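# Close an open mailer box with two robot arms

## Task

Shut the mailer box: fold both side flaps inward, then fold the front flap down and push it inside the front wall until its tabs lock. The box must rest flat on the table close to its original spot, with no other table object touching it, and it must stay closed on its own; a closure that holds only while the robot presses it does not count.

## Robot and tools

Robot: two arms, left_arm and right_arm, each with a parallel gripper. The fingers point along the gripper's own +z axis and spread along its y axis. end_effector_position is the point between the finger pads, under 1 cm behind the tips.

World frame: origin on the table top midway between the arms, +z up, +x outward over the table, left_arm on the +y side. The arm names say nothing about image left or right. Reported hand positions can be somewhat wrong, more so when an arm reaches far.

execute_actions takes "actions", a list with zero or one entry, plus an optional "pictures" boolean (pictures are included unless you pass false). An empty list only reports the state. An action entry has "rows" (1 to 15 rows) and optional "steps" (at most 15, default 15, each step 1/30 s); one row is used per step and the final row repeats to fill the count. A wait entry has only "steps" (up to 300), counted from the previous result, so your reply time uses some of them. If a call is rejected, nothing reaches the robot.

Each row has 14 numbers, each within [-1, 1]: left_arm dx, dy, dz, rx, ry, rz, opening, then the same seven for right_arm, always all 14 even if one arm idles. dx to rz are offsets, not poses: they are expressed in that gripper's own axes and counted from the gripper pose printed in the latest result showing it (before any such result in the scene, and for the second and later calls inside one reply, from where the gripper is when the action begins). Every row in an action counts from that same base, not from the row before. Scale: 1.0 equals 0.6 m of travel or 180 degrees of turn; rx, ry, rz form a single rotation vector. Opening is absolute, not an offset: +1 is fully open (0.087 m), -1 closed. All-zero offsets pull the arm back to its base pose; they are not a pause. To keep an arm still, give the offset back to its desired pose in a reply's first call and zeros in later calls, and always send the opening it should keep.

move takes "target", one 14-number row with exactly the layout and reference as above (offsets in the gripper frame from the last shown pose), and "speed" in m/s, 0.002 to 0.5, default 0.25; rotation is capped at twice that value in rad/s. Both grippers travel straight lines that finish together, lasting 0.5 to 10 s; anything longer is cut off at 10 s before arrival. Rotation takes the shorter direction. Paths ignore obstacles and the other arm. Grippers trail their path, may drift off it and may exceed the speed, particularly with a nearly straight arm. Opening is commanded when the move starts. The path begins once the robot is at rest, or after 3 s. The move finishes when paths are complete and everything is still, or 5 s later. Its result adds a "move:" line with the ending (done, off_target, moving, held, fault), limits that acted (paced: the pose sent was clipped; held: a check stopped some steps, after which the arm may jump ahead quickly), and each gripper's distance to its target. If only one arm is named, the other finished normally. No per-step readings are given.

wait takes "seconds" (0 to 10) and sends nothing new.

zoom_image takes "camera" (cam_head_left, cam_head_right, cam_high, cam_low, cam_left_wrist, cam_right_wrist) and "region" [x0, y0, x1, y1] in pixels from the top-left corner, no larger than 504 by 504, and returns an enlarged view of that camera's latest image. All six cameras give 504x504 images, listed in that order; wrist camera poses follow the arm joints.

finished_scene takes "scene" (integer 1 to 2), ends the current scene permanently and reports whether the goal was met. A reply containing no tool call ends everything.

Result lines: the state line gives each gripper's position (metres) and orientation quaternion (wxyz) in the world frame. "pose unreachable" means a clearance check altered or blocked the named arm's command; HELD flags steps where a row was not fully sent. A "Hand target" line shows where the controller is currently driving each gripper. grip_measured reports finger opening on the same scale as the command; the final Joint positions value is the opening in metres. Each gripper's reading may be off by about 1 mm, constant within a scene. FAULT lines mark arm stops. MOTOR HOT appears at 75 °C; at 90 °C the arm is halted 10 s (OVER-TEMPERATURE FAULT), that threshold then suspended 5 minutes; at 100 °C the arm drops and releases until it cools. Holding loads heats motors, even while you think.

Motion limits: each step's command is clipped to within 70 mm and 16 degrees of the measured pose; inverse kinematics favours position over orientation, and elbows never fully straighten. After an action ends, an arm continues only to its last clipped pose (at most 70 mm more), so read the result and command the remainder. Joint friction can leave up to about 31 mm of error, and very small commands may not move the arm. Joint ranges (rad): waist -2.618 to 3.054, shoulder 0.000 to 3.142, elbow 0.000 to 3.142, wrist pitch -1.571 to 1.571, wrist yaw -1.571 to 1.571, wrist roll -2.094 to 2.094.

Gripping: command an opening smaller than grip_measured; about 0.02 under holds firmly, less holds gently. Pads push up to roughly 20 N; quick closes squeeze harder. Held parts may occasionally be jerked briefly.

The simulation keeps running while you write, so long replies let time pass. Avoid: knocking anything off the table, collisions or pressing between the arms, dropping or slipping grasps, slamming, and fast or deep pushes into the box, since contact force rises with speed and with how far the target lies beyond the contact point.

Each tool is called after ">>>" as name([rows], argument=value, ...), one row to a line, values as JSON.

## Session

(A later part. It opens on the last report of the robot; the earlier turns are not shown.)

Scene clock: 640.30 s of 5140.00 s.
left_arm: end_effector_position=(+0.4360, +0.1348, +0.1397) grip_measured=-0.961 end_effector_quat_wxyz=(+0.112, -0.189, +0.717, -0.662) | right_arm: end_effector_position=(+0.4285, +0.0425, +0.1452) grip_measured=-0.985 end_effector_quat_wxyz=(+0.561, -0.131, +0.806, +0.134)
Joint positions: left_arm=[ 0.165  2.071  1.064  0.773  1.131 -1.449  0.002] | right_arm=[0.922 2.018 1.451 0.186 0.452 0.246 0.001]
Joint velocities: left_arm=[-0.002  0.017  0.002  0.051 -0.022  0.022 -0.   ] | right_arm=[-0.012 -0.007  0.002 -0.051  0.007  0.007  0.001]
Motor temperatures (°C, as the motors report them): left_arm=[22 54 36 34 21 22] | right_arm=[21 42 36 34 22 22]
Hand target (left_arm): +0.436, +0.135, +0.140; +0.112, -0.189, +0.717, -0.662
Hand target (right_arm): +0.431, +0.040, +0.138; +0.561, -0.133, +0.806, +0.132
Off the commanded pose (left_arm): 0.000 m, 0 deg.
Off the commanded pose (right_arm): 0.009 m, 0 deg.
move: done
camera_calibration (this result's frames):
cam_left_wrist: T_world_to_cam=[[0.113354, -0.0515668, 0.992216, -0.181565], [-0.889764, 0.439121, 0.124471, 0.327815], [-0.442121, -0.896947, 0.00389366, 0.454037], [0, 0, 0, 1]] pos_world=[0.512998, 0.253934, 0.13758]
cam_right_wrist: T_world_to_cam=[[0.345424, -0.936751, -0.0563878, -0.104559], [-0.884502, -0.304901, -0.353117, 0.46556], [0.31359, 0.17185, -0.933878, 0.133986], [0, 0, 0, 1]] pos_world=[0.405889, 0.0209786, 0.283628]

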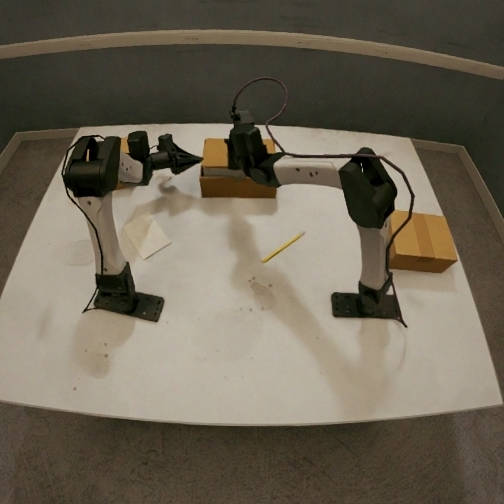

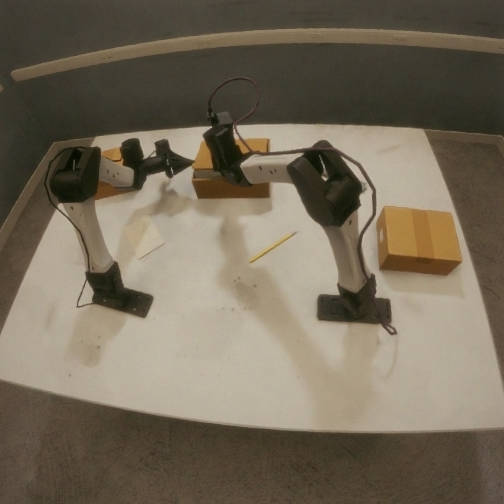

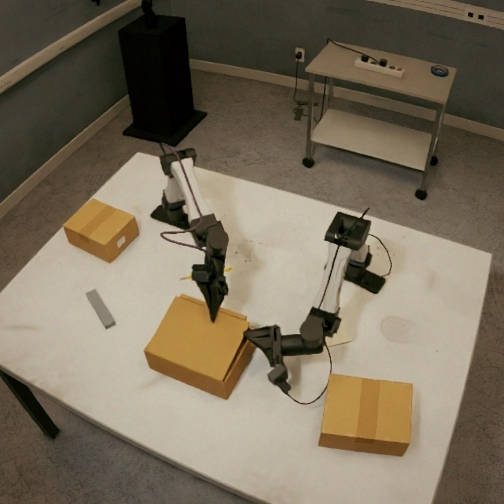

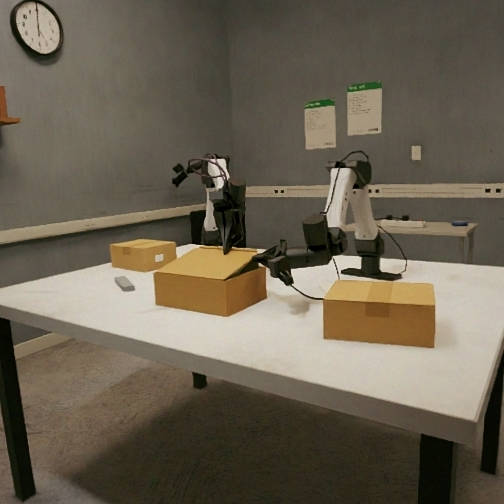

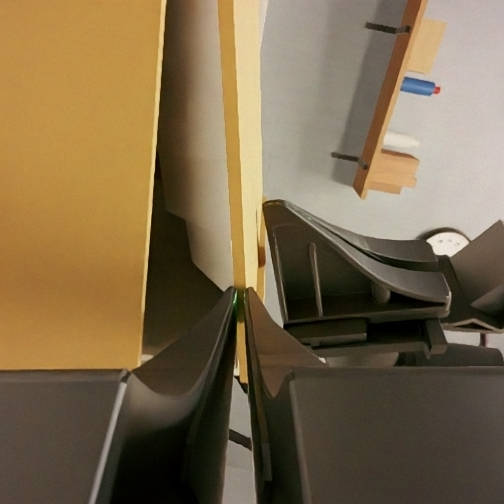

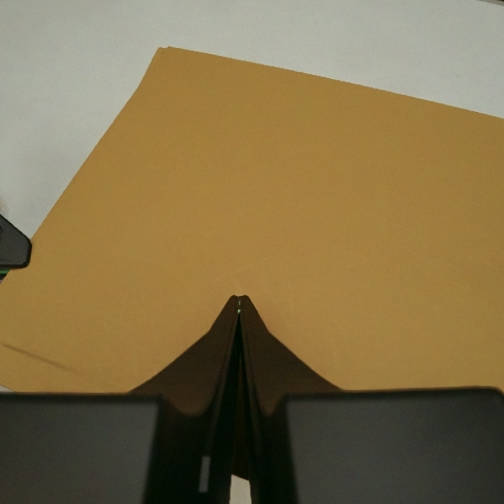

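>>> move(target=[0,0,0,0,0,0,-0.75, 0.01,0,0,0,0,0,-1], speed=0.06)

>>> move(target=[0,0,-0.12,0,0,0,-0.75, 0,0,0,0,0,0,-1], speed=0.08)

>>> move(target=[0,0,0,0,0,0,-0.75, 0.09,0,0.03,0,0,0,-1], speed=0.04)

Scene clock: 643.67 s of 5140.00 s.
left_arm: end_effector_position=(+0.4360, +0.1348, +0.1397) grip_measured=-0.750 end_effector_quat_wxyz=(+0.112, -0.189, +0.717, -0.662) | right_arm: end_effector_position=(+0.4287, +0.0427, +0.1456) grip_measured=-0.985 end_effector_quat_wxyz=(+0.562, -0.131, +0.806, +0.134)
Joint positions: left_arm=[ 0.165  2.071  1.064  0.773  1.131 -1.449  0.011] | right_arm=[0.922 2.018 1.451 0.187 0.452 0.246 0.001]
Joint velocities: left_arm=[-0.007  0.002  0.002 -0.007  0.022  0.022 -0.001] | right_arm=[-0.017  0.002  0.007 -0.066 -0.007  0.007  0.001]
Motor temperatures (°C, as the motors report them): left_arm=[22 54 36 34 21 22] | right_arm=[21 42 36 34 22 22]
Hand target (left_arm): +0.436, +0.135, +0.140; +0.112, -0.189, +0.717, -0.662
Hand target (right_arm): +0.427, +0.042, +0.140; +0.561, -0.131, +0.806, +0.134
Off the commanded pose (left_arm): 0.000 m, 0 deg.
Off the commanded pose (right_arm): 0.006 m, 0 deg.
move: done
camera_calibration (this result's frames):
cam_left_wrist: T_world_to_cam=[[0.113354, -0.0515668, 0.992216, -0.181565], [-0.889764, 0.439121, 0.124471, 0.327815], [-0.442121, -0.896947, 0.00389366, 0.454037], [0, 0, 0, 1]] pos_world=[0.512998, 0.253934, 0.13758]
cam_right_wrist: T_world_to_cam=[[0.345479, -0.936685, -0.0571498, -0.104361], [-0.884157, -0.304486, -0.354337, 0.465835], [0.314501, 0.172945, -0.93337, 0.133703], [0, 0, 0, 1]] pos_world=[0.405876, 0.0209632, 0.283893]

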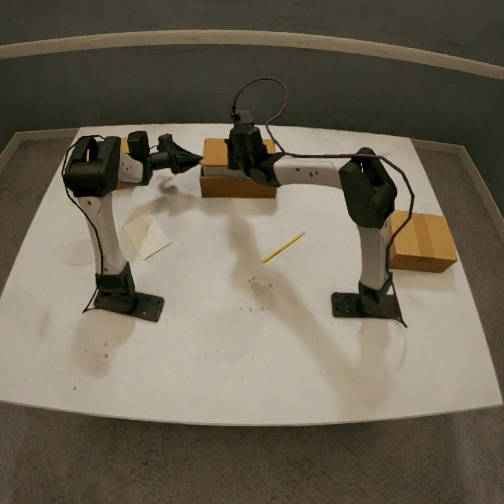

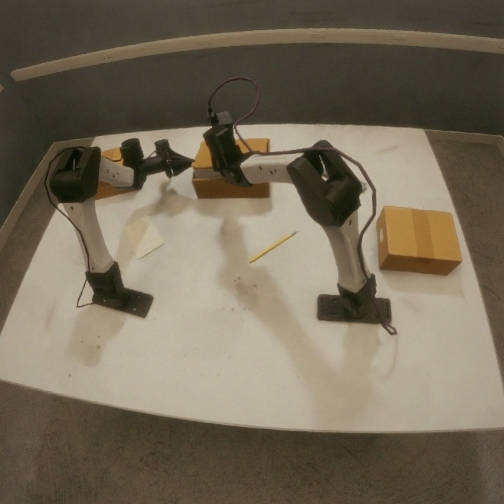

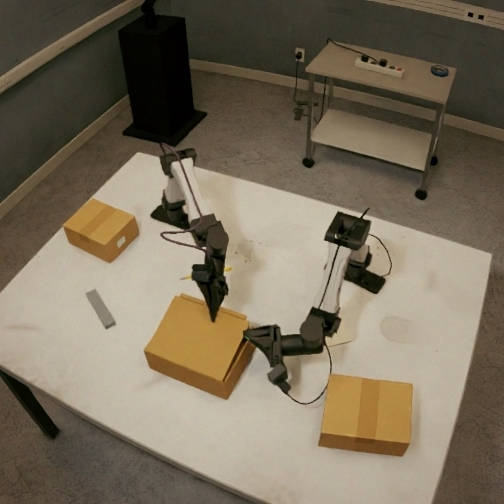

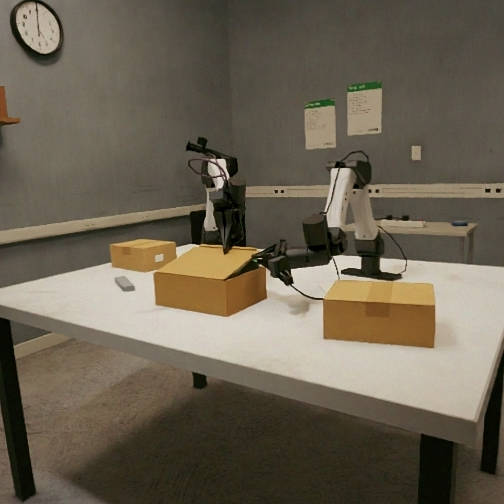

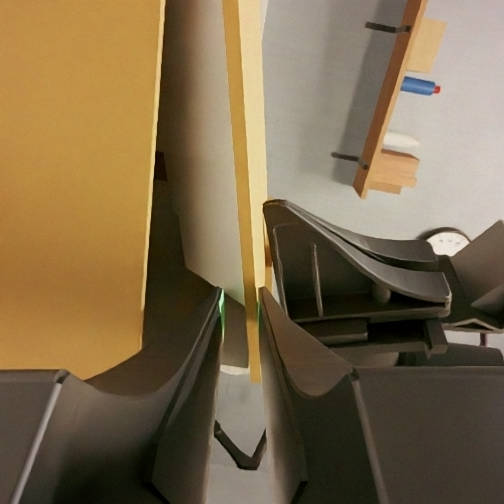

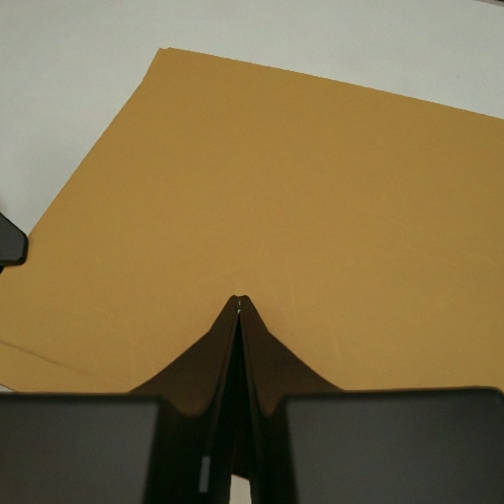

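Scene clock: 645.07 s of 5140.00 s.
left_arm: end_effector_position=(+0.4122, +0.1988, +0.1525) grip_measured=-0.750 end_effector_quat_wxyz=(+0.128, -0.175, +0.717, -0.663) | right_arm: end_effector_position=(+0.4287, +0.0427, +0.1456) grip_measured=-0.985 end_effector_quat_wxyz=(+0.562, -0.131, +0.806, +0.134)
Joint positions: left_arm=[ 0.333  1.967  1.003  0.636  1.291 -1.304  0.011] | right_arm=[0.922 2.018 1.451 0.187 0.452 0.246 0.001]
Joint velocities: left_arm=[-0.002 -0.002  0.022 -0.037  0.051 -0.037 -0.   ] | right_arm=[-0.032  0.002  0.012  0.11  -0.037 -0.007  0.001]
Motor temperatures (°C, as the motors report them): left_arm=[22 54 36 34 21 22] | right_arm=[21 42 36 34 22 22]
Hand target (left_arm): +0.406, +0.200, +0.147; +0.113, -0.189, +0.717, -0.661
Hand target (right_arm): +0.429, +0.043, +0.146; +0.562, -0.131, +0.806, +0.134
Off the commanded pose (left_arm): 0.008 m, 2 deg.
Off the commanded pose (right_arm): 0.000 m, 0 deg.
move: done
camera_calibration (this result's frames):
cam_left_wrist: T_world_to_cam=[[0.0731833, -0.0597226, 0.995529, -0.170638], [-0.894507, 0.437485, 0.0920021, 0.284179], [-0.441024, -0.89724, -0.0214057, 0.504353], [0, 0, 0, 1]] pos_world=[0.48912, 0.31801, 0.154526]
cam_right_wrist: T_world_to_cam=[[0.345479, -0.936685, -0.0571498, -0.104361], [-0.884157, -0.304486, -0.354337, 0.465835], [0.314501, 0.172945, -0.93337, 0.133703], [0, 0, 0, 1]] pos_world=[0.405876, 0.0209632, 0.283893]

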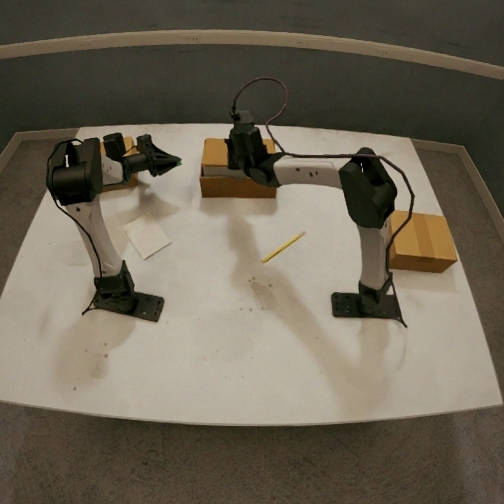

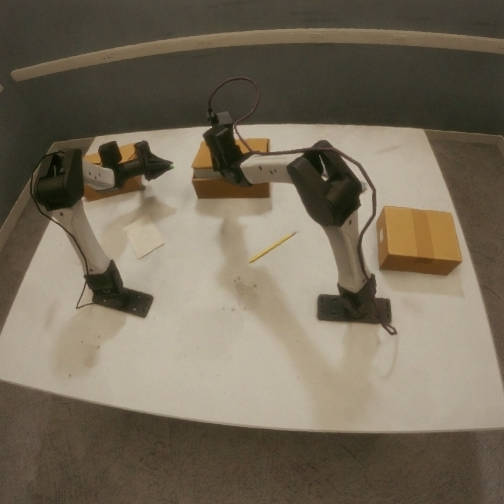

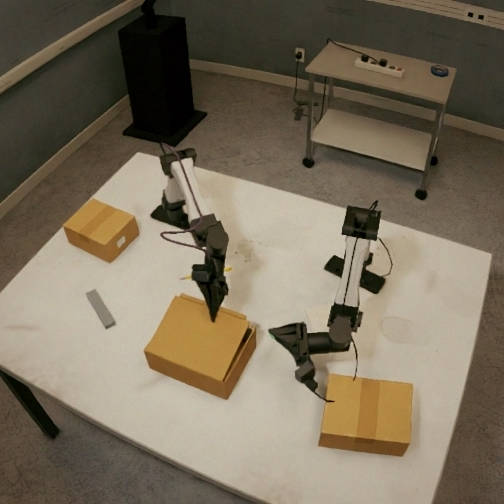

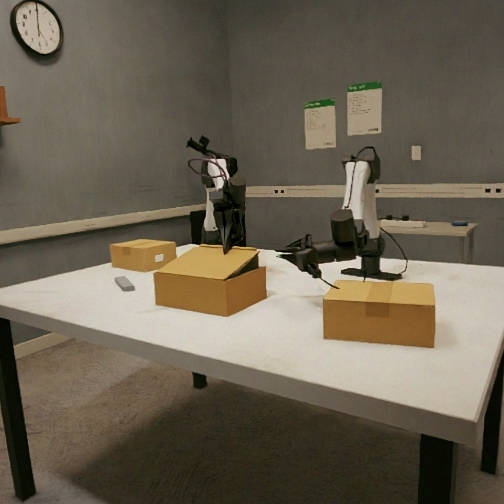

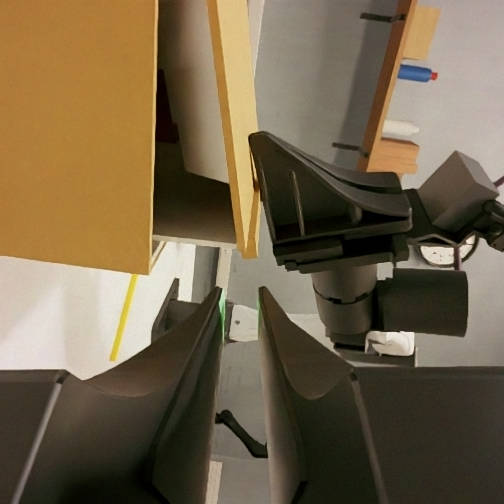

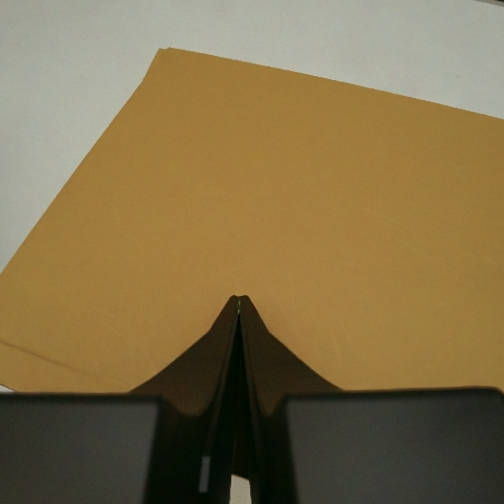

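Scene clock: 646.77 s of 5140.00 s.
left_arm: end_effector_position=(+0.4122, +0.1988, +0.1525) grip_measured=-0.750 end_effector_quat_wxyz=(+0.128, -0.175, +0.717, -0.663) | right_arm: end_effector_position=(+0.4321, +0.0462, +0.1115) grip_measured=-0.985 end_effector_quat_wxyz=(+0.574, -0.123, +0.798, +0.141)
Joint positions: left_arm=[ 0.333  1.967  1.003  0.635  1.291 -1.304  0.011] | right_arm=[0.924 2.083 1.371 0.367 0.462 0.246 0.001]
Joint velocities: left_arm=[-0.007 -0.007 -0.007  0.037 -0.022 -0.066 -0.   ] | right_arm=[-0.007  0.012  0.002  0.066 -0.022 -0.007  0.001]
Motor temperatures (°C, as the motors report them): left_arm=[22 54 36 34 21 22] | right_arm=[21 42 36 34 22 22]
Hand target (left_arm): +0.412, +0.199, +0.152; +0.128, -0.175, +0.717, -0.663
Hand target (right_arm): +0.426, +0.046, +0.089; +0.561, -0.131, +0.806, +0.134
Off the commanded pose (left_arm): 0.000 m, 0 deg.
Off the commanded pose (right_arm): 0.023 m, 2 deg.
move: off_target (right_arm)
camera_calibration (this result's frames):
cam_left_wrist: T_world_to_cam=[[0.0735579, -0.0596602, 0.995505, -0.170772], [-0.894472, 0.437491, 0.0923112, 0.284108], [-0.441032, -0.897241, -0.0211835, 0.504314], [0, 0, 0, 1]] pos_world=[0.489106, 0.318008, 0.154461]
cam_right_wrist: T_world_to_cam=[[0.340868, -0.937337, -0.0721627, -0.100471], [-0.876848, -0.28931, -0.383976, 0.457333], [0.339037, 0.194161, -0.920519, 0.087197], [0, 0, 0, 1]] pos_world=[0.405696, 0.0212056, 0.248621]

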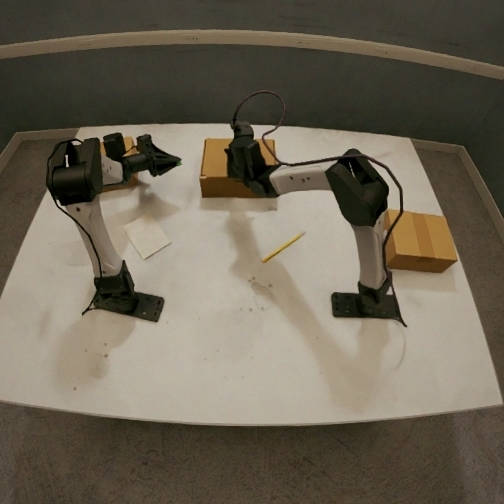

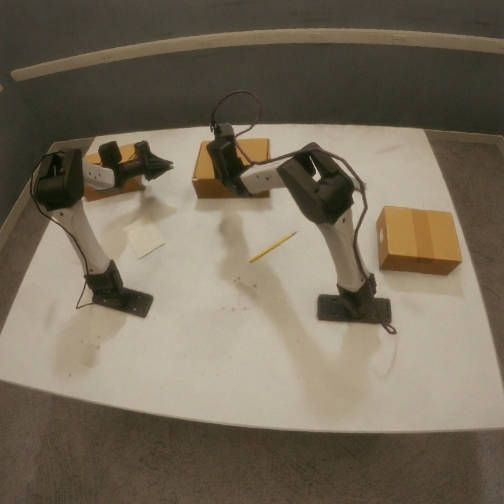

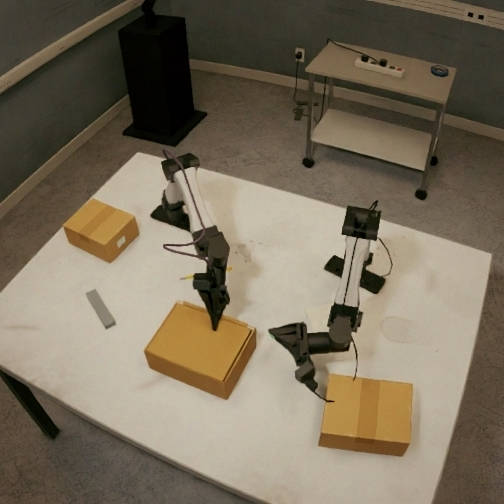

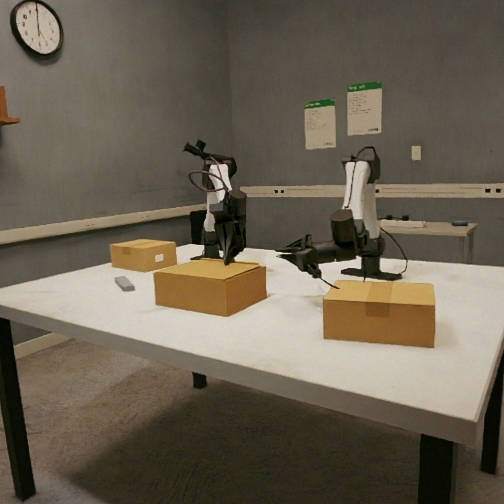

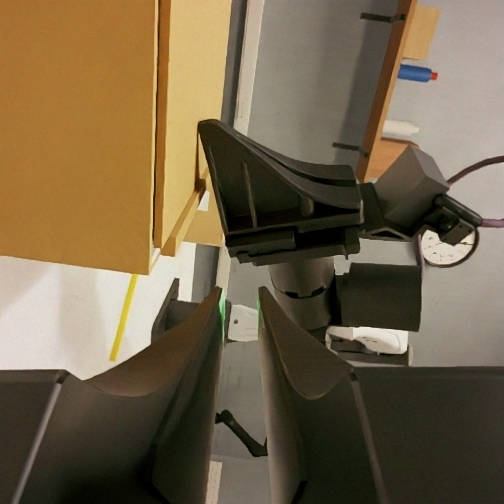

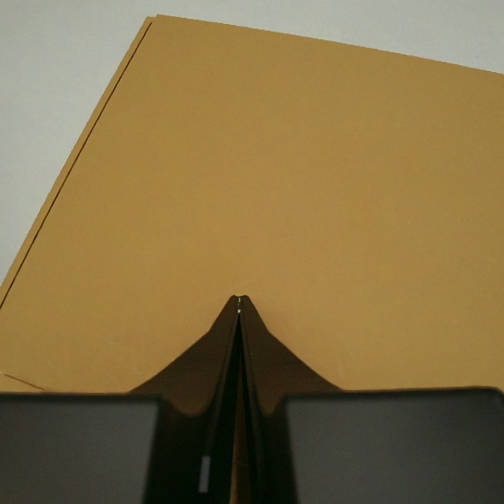

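>>> move(target=[0,0,0,0,0,0,-0.75, -0.06,0,-0.02,0,0,0,-1], speed=0.04)

Scene clock: 650.17 s of 5140.00 s.
left_arm: end_effector_position=(+0.4122, +0.1988, +0.1525) grip_measured=-0.750 end_effector_quat_wxyz=(+0.128, -0.175, +0.717, -0.663) | right_arm: end_effector_position=(+0.4289, +0.0422, +0.1276) grip_measured=-0.985 end_effector_quat_wxyz=(+0.564, -0.128, +0.805, +0.132)
Joint positions: left_arm=[ 0.333  1.967  1.003  0.635  1.291 -1.304  0.011] | right_arm=[0.924 2.043 1.407 0.26  0.462 0.246 0.001]
Joint velocities: left_arm=[ 0.007 -0.012 -0.022  0.022 -0.007  0.066  0.001] | right_arm=[-0.002  0.007 -0.017 -0.139 -0.022 -0.051  0.001]
Motor temperatures (°C, as the motors report them): left_arm=[22 53 36 34 21 22] | right_arm=[21 43 36 34 22 22]
Hand target (left_arm): +0.412, +0.199, +0.152; +0.128, -0.175, +0.717, -0.663
Hand target (right_arm): +0.432, +0.042, +0.149; +0.574, -0.122, +0.797, +0.141
Off the commanded pose (left_arm): 0.000 m, 0 deg.
Off the commanded pose (right_arm): 0.022 m, 2 deg.
move: off_target (right_arm)
camera_calibration (this result's frames):
cam_left_wrist: T_world_to_cam=[[0.0735579, -0.0596602, 0.995505, -0.170772], [-0.894472, 0.437491, 0.0923112, 0.284108], [-0.441032, -0.897241, -0.0211835, 0.504314], [0, 0, 0, 1]] pos_world=[0.489106, 0.318008, 0.154461]
cam_right_wrist: T_world_to_cam=[[0.339259, -0.939011, -0.0562288, -0.103226], [-0.884331, -0.297983, -0.359395, 0.459956], [0.320721, 0.171653, -0.93149, 0.114053], [0, 0, 0, 1]] pos_world=[0.405194, 0.0205513, 0.265741]

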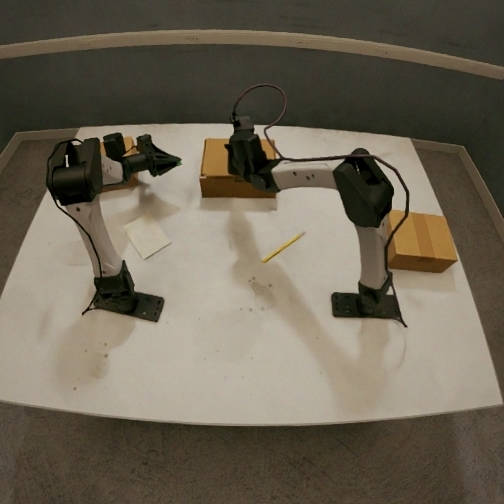

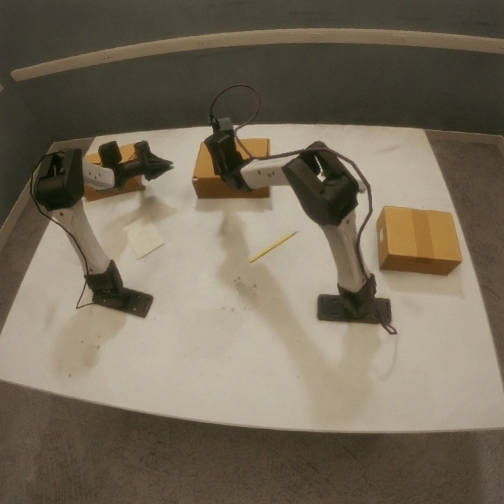

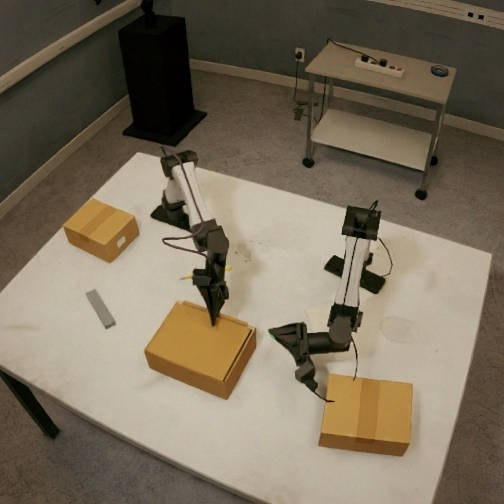

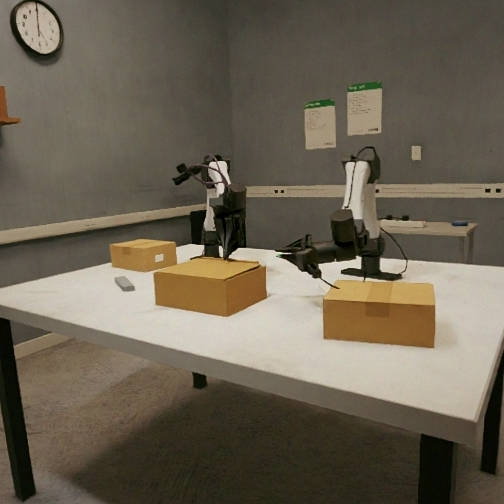

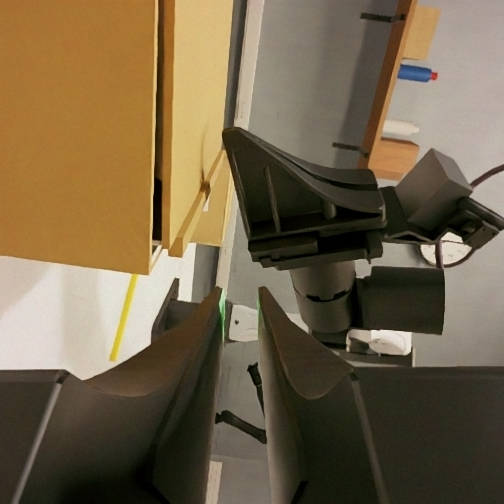

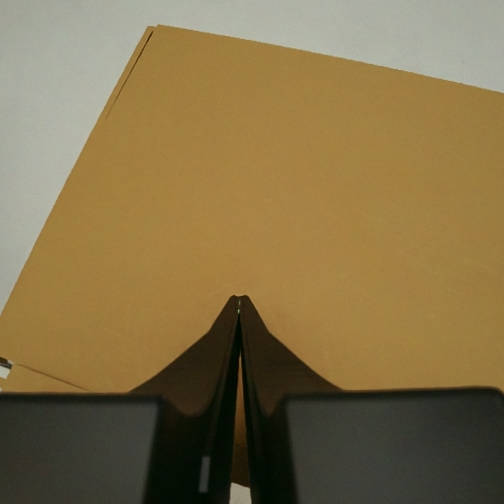

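Seems caught. Retreat.

>>> move(target=[0,0,0,0,0,0,-0.75, -0.1,0,-0.12,0,0,0,-1], speed=0.1)

Scene clock: 653.90 s of 5140.00 s.
left_arm: end_effector_position=(+0.4122, +0.1988, +0.1525) grip_measured=-0.750 end_effector_quat_wxyz=(+0.128, -0.175, +0.717, -0.663) | right_arm: end_effector_position=(+0.3907, +0.0213, +0.2023) grip_measured=-0.985 end_effector_quat_wxyz=(+0.564, -0.131, +0.804, +0.131)
Joint positions: left_arm=[ 0.333  1.967  1.003  0.635  1.291 -1.304  0.011] | right_arm=[0.964 1.817 1.407 0.026 0.498 0.256 0.001]
Joint velocities: left_arm=[-0.007 -0.002 -0.017 -0.051  0.022 -0.007 -0.   ] | right_arm=[-0.012  0.007  0.007  0.037 -0.037  0.022 -0.   ]
Motor temperatures (°C, as the motors report them): left_arm=[22 53 36 34 21 22] | right_arm=[21 44 36 34 22 22]
Hand target (left_arm): +0.412, +0.199, +0.152; +0.128, -0.175, +0.717, -0.663
Hand target (right_arm): +0.386, +0.019, +0.206; +0.564, -0.128, +0.805, +0.132
Off the commanded pose (left_arm): 0.000 m, 0 deg.
Off the commanded pose (right_arm): 0.008 m, 0 deg.
move: done
camera_calibration (this result's frames):
cam_left_wrist: T_world_to_cam=[[0.0735579, -0.0596602, 0.995505, -0.170772], [-0.894472, 0.437491, 0.0923112, 0.284108], [-0.441032, -0.897241, -0.0211835, 0.504314], [0, 0, 0, 1]] pos_world=[0.489106, 0.318008, 0.154461]
cam_right_wrist: T_world_to_cam=[[0.342757, -0.938107, -0.0497274, -0.108412], [-0.882525, -0.303403, -0.3593, 0.446251], [0.321975, 0.167038, -0.931896, 0.199164], [0, 0, 0, 1]] pos_world=[0.366861, 0.000423877, 0.340547]

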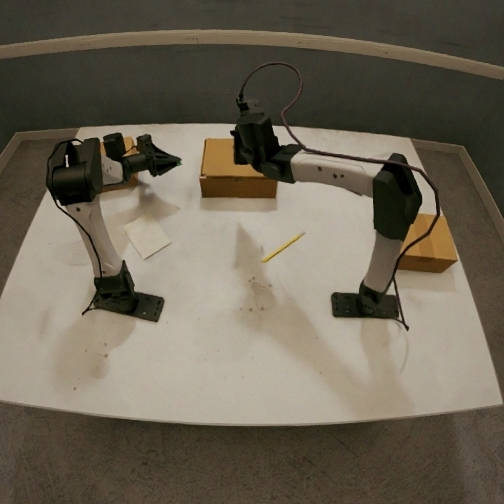

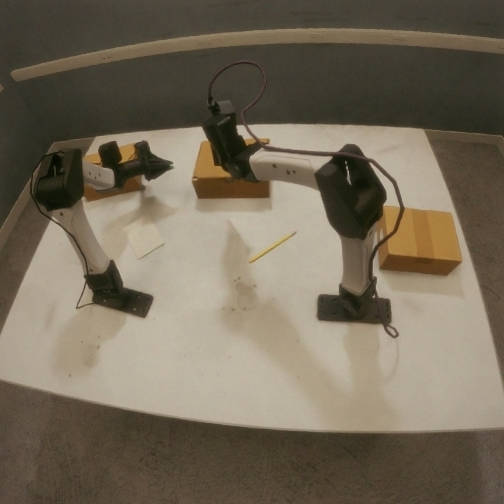

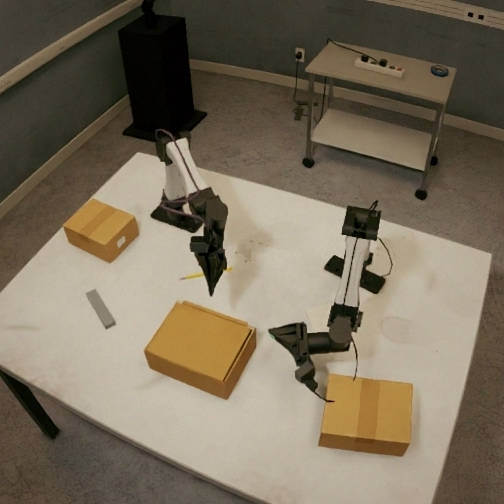

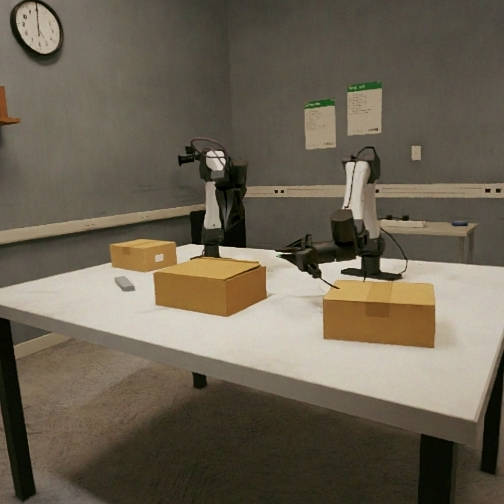

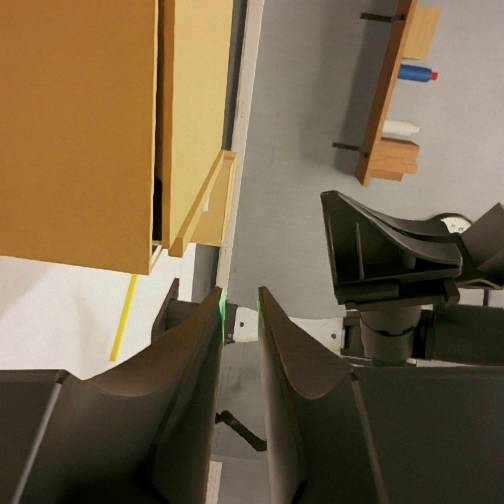

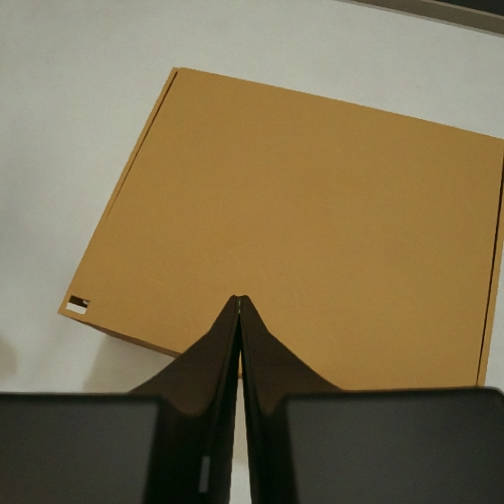

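>>> finished_scene(scene=1)

The scene is finished: the task was done.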